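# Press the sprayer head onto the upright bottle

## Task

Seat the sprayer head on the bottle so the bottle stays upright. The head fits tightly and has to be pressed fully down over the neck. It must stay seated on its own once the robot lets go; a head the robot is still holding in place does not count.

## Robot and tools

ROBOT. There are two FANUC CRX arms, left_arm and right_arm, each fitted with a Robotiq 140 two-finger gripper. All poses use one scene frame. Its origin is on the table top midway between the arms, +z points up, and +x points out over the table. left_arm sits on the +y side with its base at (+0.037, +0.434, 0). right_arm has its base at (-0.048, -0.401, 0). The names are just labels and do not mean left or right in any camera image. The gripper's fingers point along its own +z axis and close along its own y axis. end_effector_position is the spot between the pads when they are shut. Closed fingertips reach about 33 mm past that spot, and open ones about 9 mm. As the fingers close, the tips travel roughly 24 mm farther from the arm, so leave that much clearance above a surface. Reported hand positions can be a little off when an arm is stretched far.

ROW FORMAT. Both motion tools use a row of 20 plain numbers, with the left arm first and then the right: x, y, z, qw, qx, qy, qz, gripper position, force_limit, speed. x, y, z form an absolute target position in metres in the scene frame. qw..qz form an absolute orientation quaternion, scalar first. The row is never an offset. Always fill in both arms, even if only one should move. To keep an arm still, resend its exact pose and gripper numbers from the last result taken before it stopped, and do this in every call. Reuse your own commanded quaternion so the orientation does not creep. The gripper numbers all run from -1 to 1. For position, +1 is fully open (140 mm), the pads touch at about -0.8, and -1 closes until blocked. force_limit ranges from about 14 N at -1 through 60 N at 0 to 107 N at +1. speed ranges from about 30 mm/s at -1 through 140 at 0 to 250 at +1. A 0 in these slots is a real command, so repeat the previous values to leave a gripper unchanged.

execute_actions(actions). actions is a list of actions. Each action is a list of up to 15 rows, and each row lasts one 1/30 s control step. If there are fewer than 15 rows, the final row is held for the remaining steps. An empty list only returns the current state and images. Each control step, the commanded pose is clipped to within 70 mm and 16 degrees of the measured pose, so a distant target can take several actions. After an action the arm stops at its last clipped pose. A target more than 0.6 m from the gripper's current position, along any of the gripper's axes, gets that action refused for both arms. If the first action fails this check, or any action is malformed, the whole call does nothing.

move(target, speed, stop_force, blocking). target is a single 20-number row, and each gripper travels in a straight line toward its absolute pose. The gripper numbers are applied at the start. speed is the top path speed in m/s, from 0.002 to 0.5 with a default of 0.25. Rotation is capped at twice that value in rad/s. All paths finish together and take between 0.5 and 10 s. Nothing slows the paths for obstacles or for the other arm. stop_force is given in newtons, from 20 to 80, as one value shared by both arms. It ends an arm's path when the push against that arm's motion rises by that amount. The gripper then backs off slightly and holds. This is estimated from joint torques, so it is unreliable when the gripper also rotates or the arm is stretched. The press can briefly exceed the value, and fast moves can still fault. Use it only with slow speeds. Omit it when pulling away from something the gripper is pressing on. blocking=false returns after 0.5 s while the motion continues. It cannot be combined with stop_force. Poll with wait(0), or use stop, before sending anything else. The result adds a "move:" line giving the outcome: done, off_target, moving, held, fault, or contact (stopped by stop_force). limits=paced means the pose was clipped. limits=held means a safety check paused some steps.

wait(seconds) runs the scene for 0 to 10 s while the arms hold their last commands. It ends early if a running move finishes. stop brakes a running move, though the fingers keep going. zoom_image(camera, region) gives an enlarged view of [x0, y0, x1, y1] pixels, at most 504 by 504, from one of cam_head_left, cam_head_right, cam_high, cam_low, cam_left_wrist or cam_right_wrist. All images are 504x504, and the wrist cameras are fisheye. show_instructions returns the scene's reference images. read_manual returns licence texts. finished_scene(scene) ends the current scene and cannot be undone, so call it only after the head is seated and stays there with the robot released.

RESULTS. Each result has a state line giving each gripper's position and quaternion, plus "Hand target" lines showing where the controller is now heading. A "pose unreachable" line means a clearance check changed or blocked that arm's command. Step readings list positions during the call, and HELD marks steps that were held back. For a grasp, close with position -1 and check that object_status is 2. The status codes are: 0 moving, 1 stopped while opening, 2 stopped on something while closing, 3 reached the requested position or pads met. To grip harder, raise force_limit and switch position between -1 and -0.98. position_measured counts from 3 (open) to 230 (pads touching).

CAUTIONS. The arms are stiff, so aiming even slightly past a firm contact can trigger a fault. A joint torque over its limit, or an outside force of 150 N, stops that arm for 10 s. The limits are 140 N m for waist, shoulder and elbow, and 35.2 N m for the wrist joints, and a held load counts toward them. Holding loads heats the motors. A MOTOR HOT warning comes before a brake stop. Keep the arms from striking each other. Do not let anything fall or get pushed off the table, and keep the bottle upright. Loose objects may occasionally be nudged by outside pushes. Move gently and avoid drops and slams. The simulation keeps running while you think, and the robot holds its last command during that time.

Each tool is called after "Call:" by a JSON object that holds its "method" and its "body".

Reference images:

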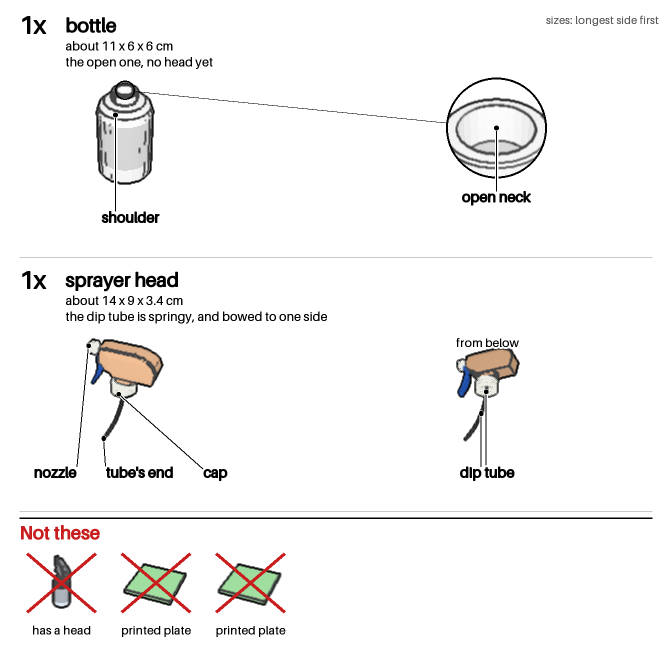

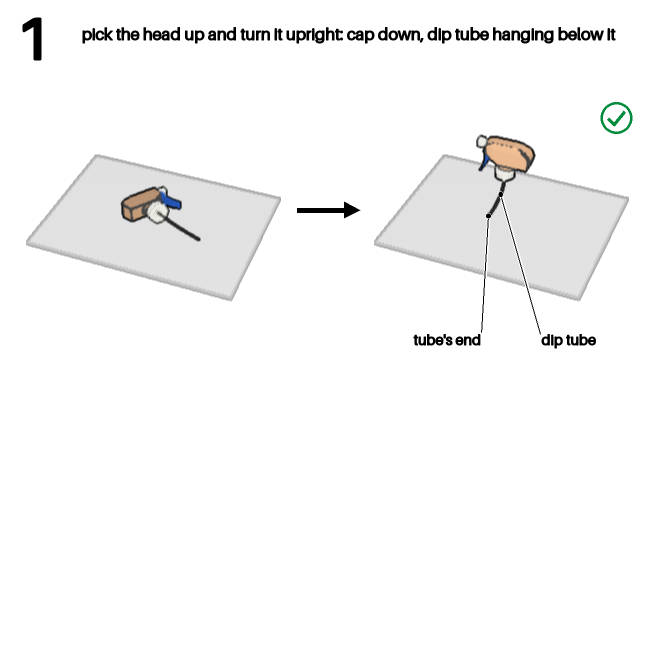

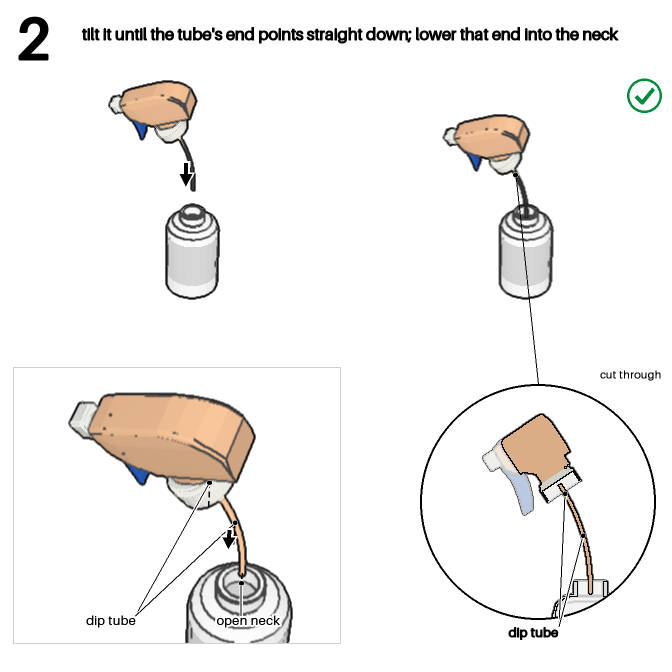

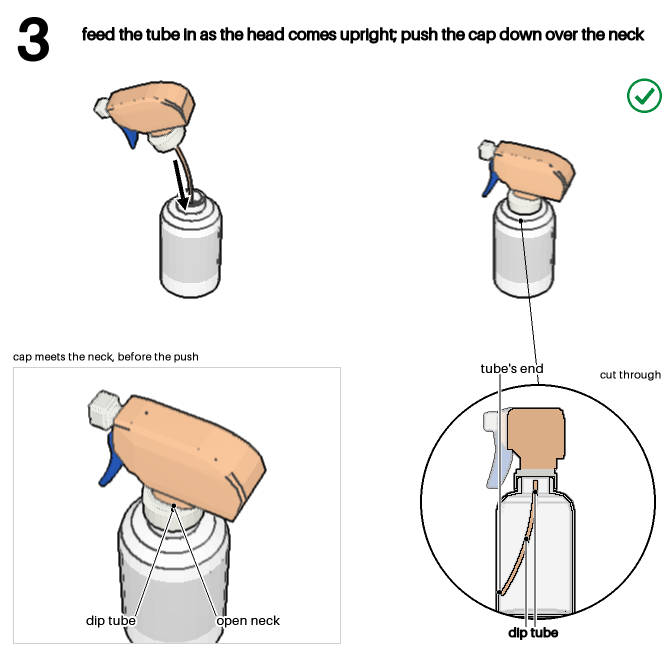

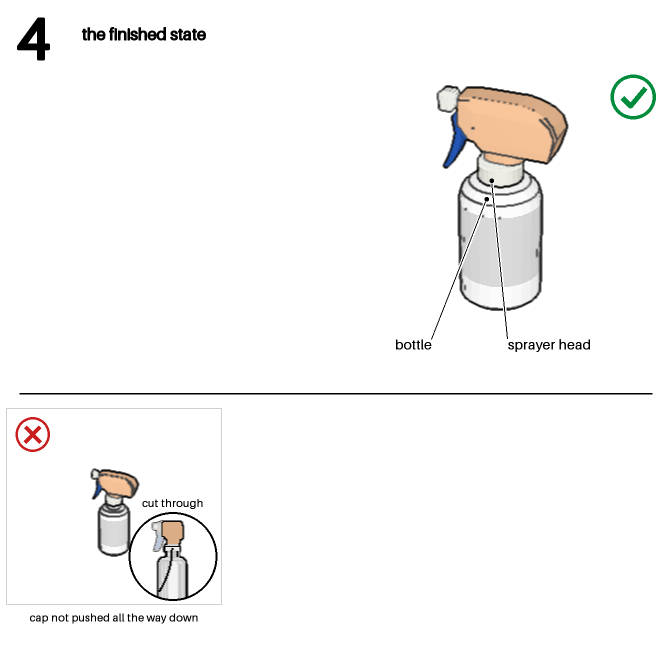

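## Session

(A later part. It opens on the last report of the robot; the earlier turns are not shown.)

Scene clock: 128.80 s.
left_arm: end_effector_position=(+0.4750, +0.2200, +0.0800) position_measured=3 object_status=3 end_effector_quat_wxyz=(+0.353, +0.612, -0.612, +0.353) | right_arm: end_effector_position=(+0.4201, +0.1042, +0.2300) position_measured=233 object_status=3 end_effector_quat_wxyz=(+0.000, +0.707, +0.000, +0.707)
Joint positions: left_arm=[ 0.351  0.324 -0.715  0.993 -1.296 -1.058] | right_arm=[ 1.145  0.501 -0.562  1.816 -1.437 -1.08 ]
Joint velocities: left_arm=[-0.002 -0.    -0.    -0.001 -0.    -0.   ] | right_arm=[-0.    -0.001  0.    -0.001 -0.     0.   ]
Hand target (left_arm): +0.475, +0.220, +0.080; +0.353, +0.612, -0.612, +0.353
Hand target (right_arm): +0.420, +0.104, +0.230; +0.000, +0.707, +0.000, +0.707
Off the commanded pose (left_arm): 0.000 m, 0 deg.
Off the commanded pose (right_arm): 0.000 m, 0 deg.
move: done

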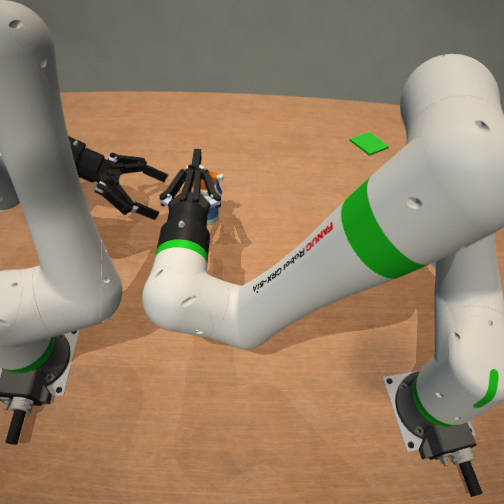

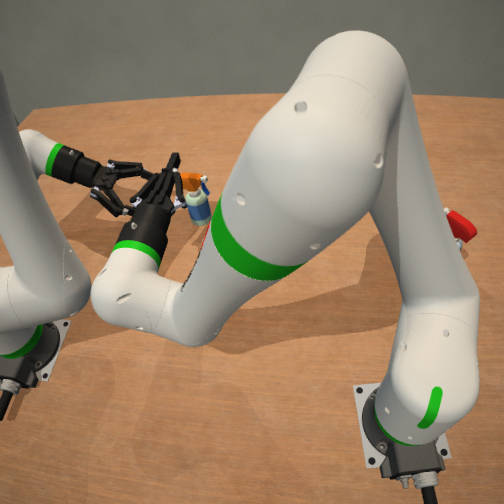

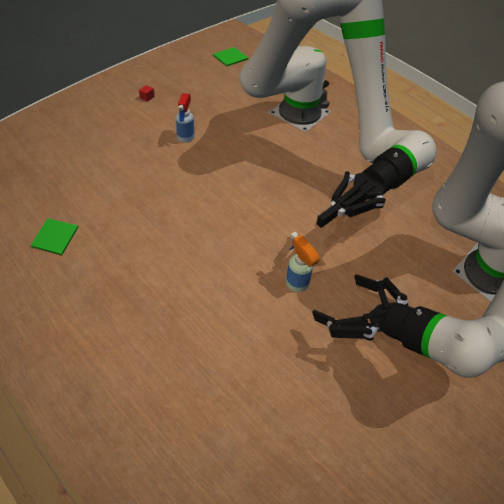

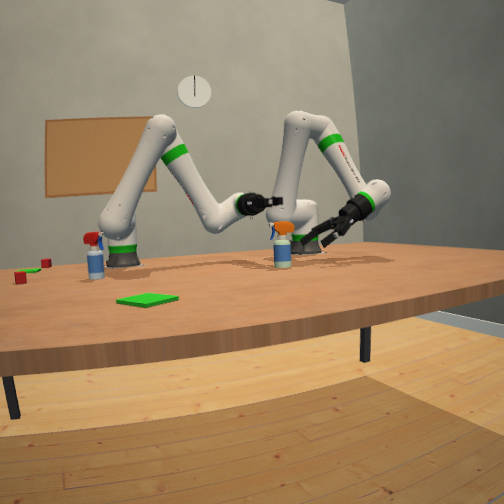

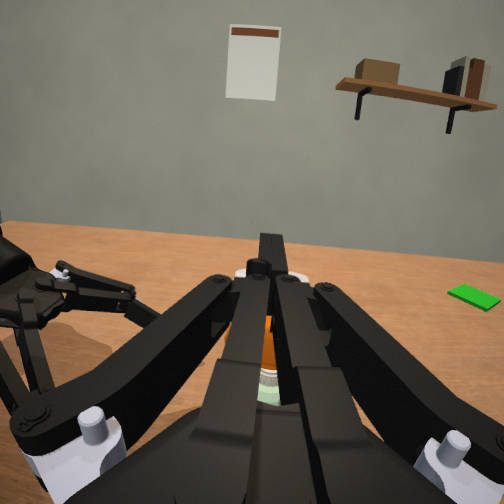

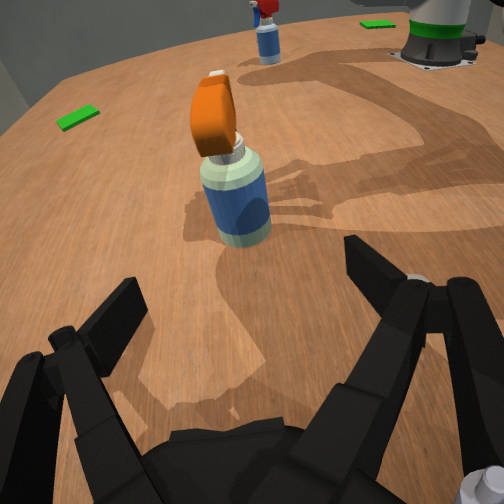

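Call:
{"method": "move", "body": {"target": [0.475,0.22,0.08,0.3535,0.6125,-0.6125,0.3535,1,0,1, 0.47,0.08,0.19,0,0.707,0,0.707,-1,0,1], "speed": 0.2}}

Call:
{"method": "move", "body": {"target": [0.475,0.22,0.08,0.3535,0.6125,-0.6125,0.3535,1,0,1, 0.47,0.08,0.155,0,0.707,0,0.707,-1,0,1], "speed": 0.015, "stop_force": 35}}

Call:
{"method": "move", "body": {"target": [0.475,0.22,0.08,0.3535,0.6125,-0.6125,0.3535,1,0,1, 0.42,0.08,0.23,0,0.707,0,0.707,-1,0,1], "speed": 0.2}}

Call:
{"method": "zoom_image", "body": {"camera": "cam_low", "region": [240, 170, 340, 270]}}

Scene clock: 135.07 s.
left_arm: end_effector_position=(+0.4750, +0.2200, +0.0800) position_measured=3 object_status=3 end_effector_quat_wxyz=(+0.353, +0.612, -0.612, +0.353) | right_arm: end_effector_position=(+0.4699, +0.0798, +0.1900) position_measured=233 object_status=3 end_effector_quat_wxyz=(-0.000, +0.707, -0.000, +0.707)
Joint positions: left_arm=[ 0.351  0.324 -0.715  0.993 -1.296 -1.058] | right_arm=[ 1.002  0.56  -0.587  1.959 -1.401 -1.18 ]
Joint velocities: left_arm=[ 0.001  0.    -0.     0.001  0.    -0.001] | right_arm=[-0.002  0.     0.001  0.002 -0.001  0.   ]
Hand target (left_arm): +0.475, +0.220, +0.080; +0.353, +0.612, -0.612, +0.353
Hand target (right_arm): +0.470, +0.080, +0.190; -0.000, +0.707, -0.000, +0.707
Off the commanded pose (left_arm): 0.000 m, 0 deg.
Off the commanded pose (right_arm): 0.000 m, 0 deg.
move: done

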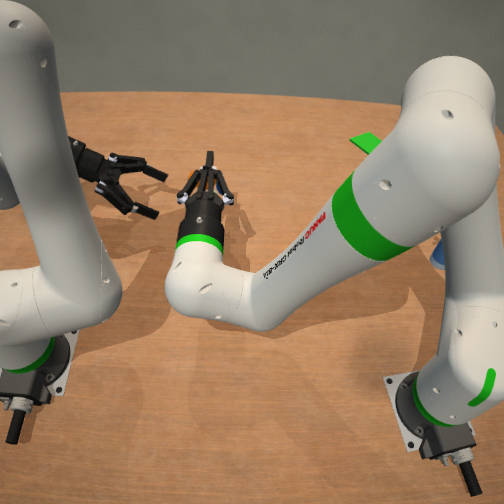

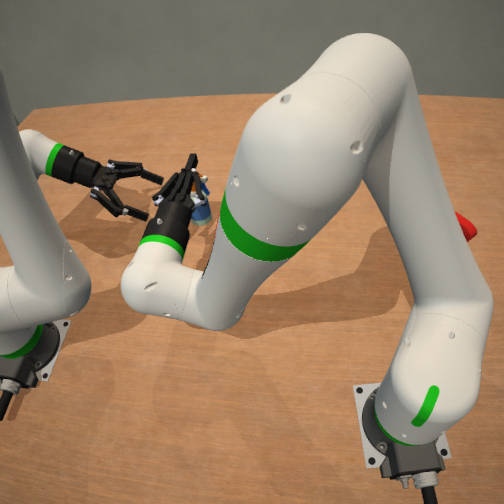

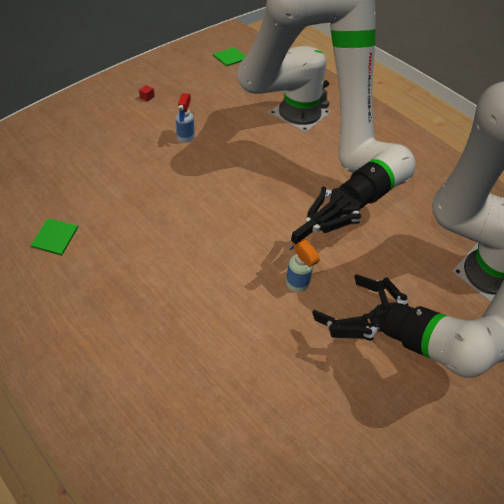

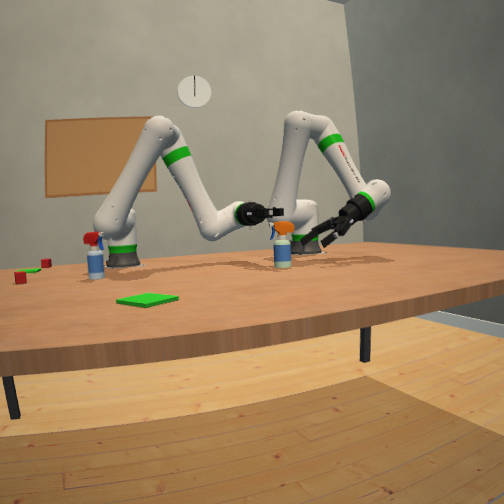

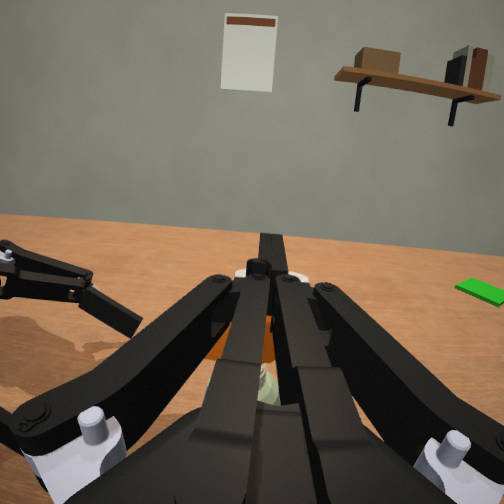

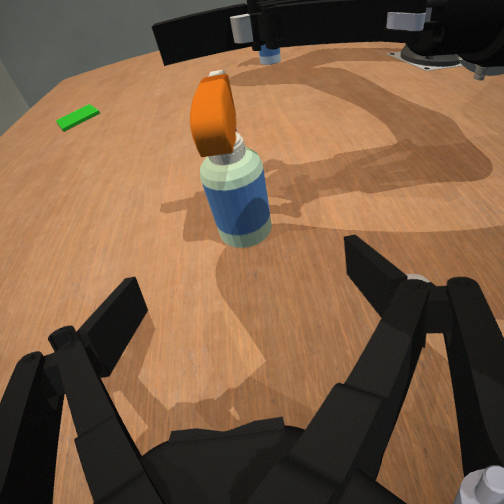

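Scene clock: 136.87 s.
left_arm: end_effector_position=(+0.4750, +0.2200, +0.0800) position_measured=3 object_status=3 end_effector_quat_wxyz=(+0.353, +0.612, -0.612, +0.353) | right_arm: end_effector_position=(+0.4700, +0.0800, +0.1688) position_measured=233 object_status=3 end_effector_quat_wxyz=(-0.000, +0.707, -0.000, +0.708)
Joint positions: left_arm=[ 0.351  0.324 -0.715  0.993 -1.296 -1.058] | right_arm=[ 1.     0.604 -0.584  1.967 -1.418 -1.22 ]
Joint velocities: left_arm=[-0.    -0.     0.     0.001  0.    -0.   ] | right_arm=[-0.001 -0.002 -0.003 -0.002 -0.     0.002]
Hand target (left_arm): +0.475, +0.220, +0.080; +0.353, +0.612, -0.612, +0.353
Hand target (right_arm): +0.470, +0.080, +0.169; -0.000, +0.707, -0.000, +0.708
Off the commanded pose (left_arm): 0.000 m, 0 deg.
Off the commanded pose (right_arm): 0.014 m, 0 deg.
move: contact (right_arm)

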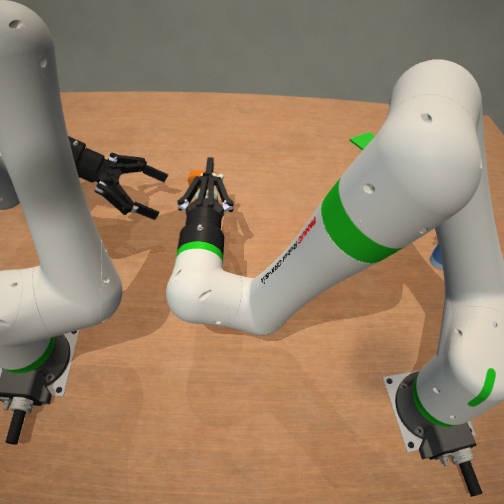

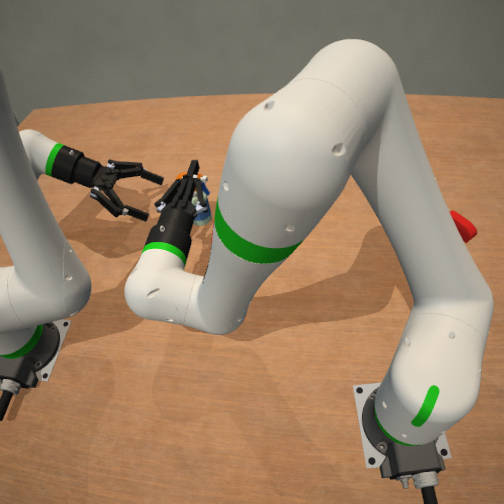

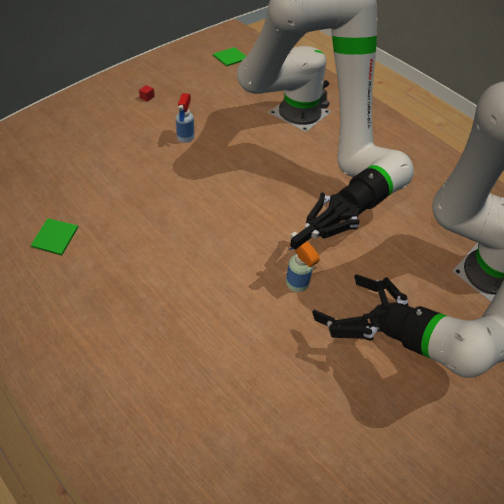

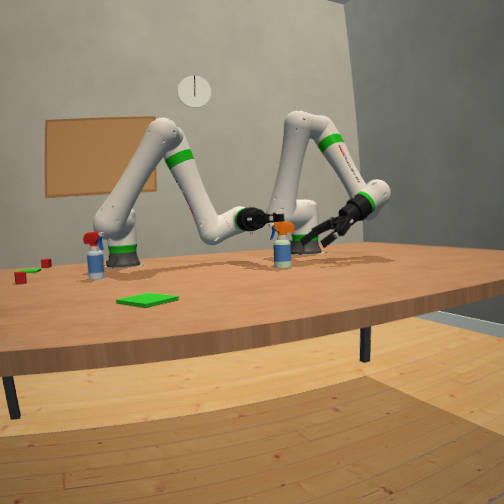

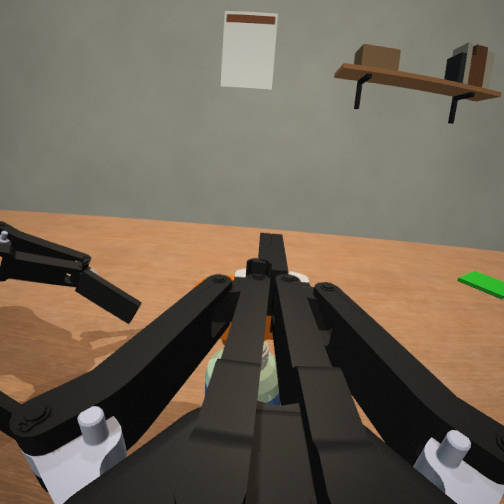

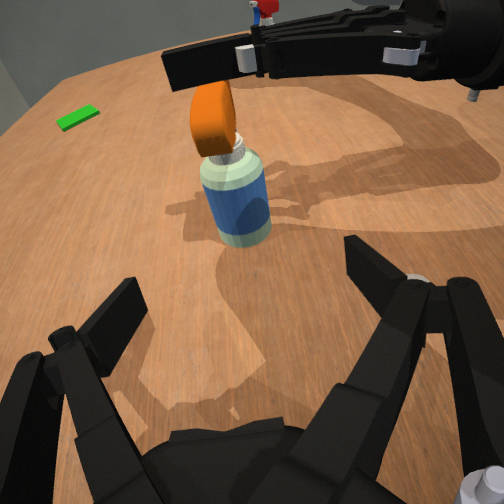

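Scene clock: 137.67 s.
left_arm: end_effector_position=(+0.4750, +0.2200, +0.0800) position_measured=3 object_status=3 end_effector_quat_wxyz=(+0.353, +0.612, -0.612, +0.353) | right_arm: end_effector_position=(+0.4201, +0.0802, +0.2300) position_measured=233 object_status=3 end_effector_quat_wxyz=(+0.000, +0.707, +0.000, +0.707)
Joint positions: left_arm=[ 0.351  0.324 -0.715  0.993 -1.296 -1.058] | right_arm=[ 1.126  0.459 -0.629  1.836 -1.434 -1.106]
Joint velocities: left_arm=[-0.001 -0.001 -0.     0.001 -0.    -0.   ] | right_arm=[ 0.    -0.001  0.    -0.001 -0.001  0.001]
Hand target (left_arm): +0.475, +0.220, +0.080; +0.353, +0.612, -0.612, +0.353
Hand target (right_arm): +0.420, +0.080, +0.230; +0.000, +0.707, +0.000, +0.707
Off the commanded pose (left_arm): 0.000 m, 0 deg.
Off the commanded pose (right_arm): 0.000 m, 0 deg.
move: done

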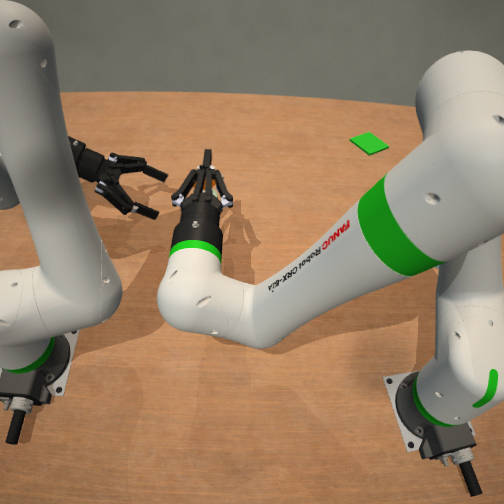

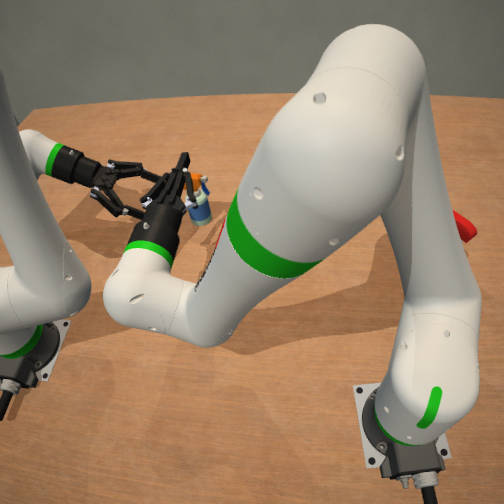

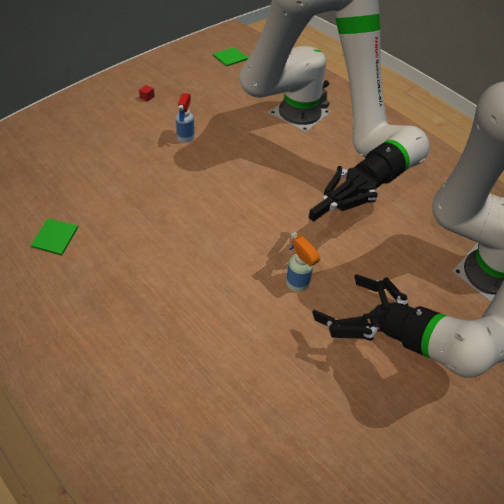

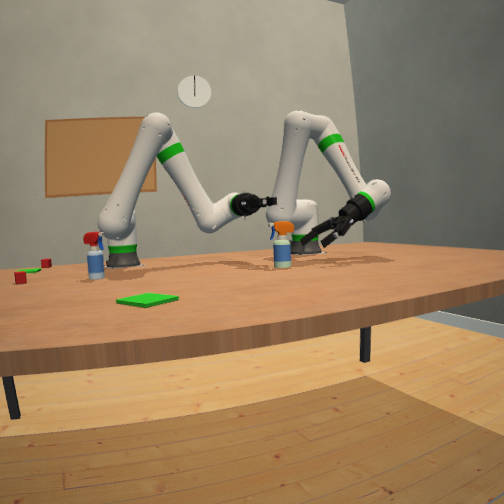

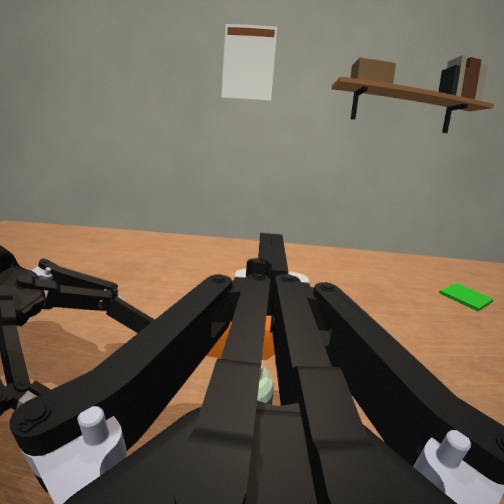

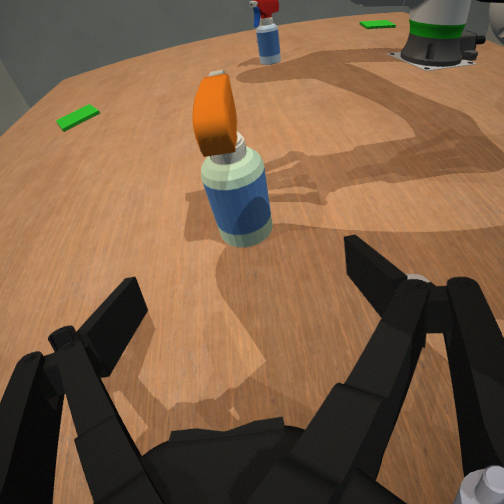

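Region (240, 170, 340, 270) of cam_low's 504x504 image, scaled by 5.040, with more detail than that image has.

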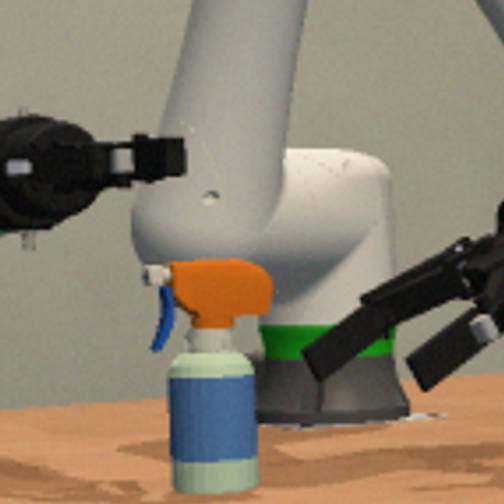

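Call:
{"method": "finished_scene", "body": {"scene": 1}}

The scene is finished: the task was done.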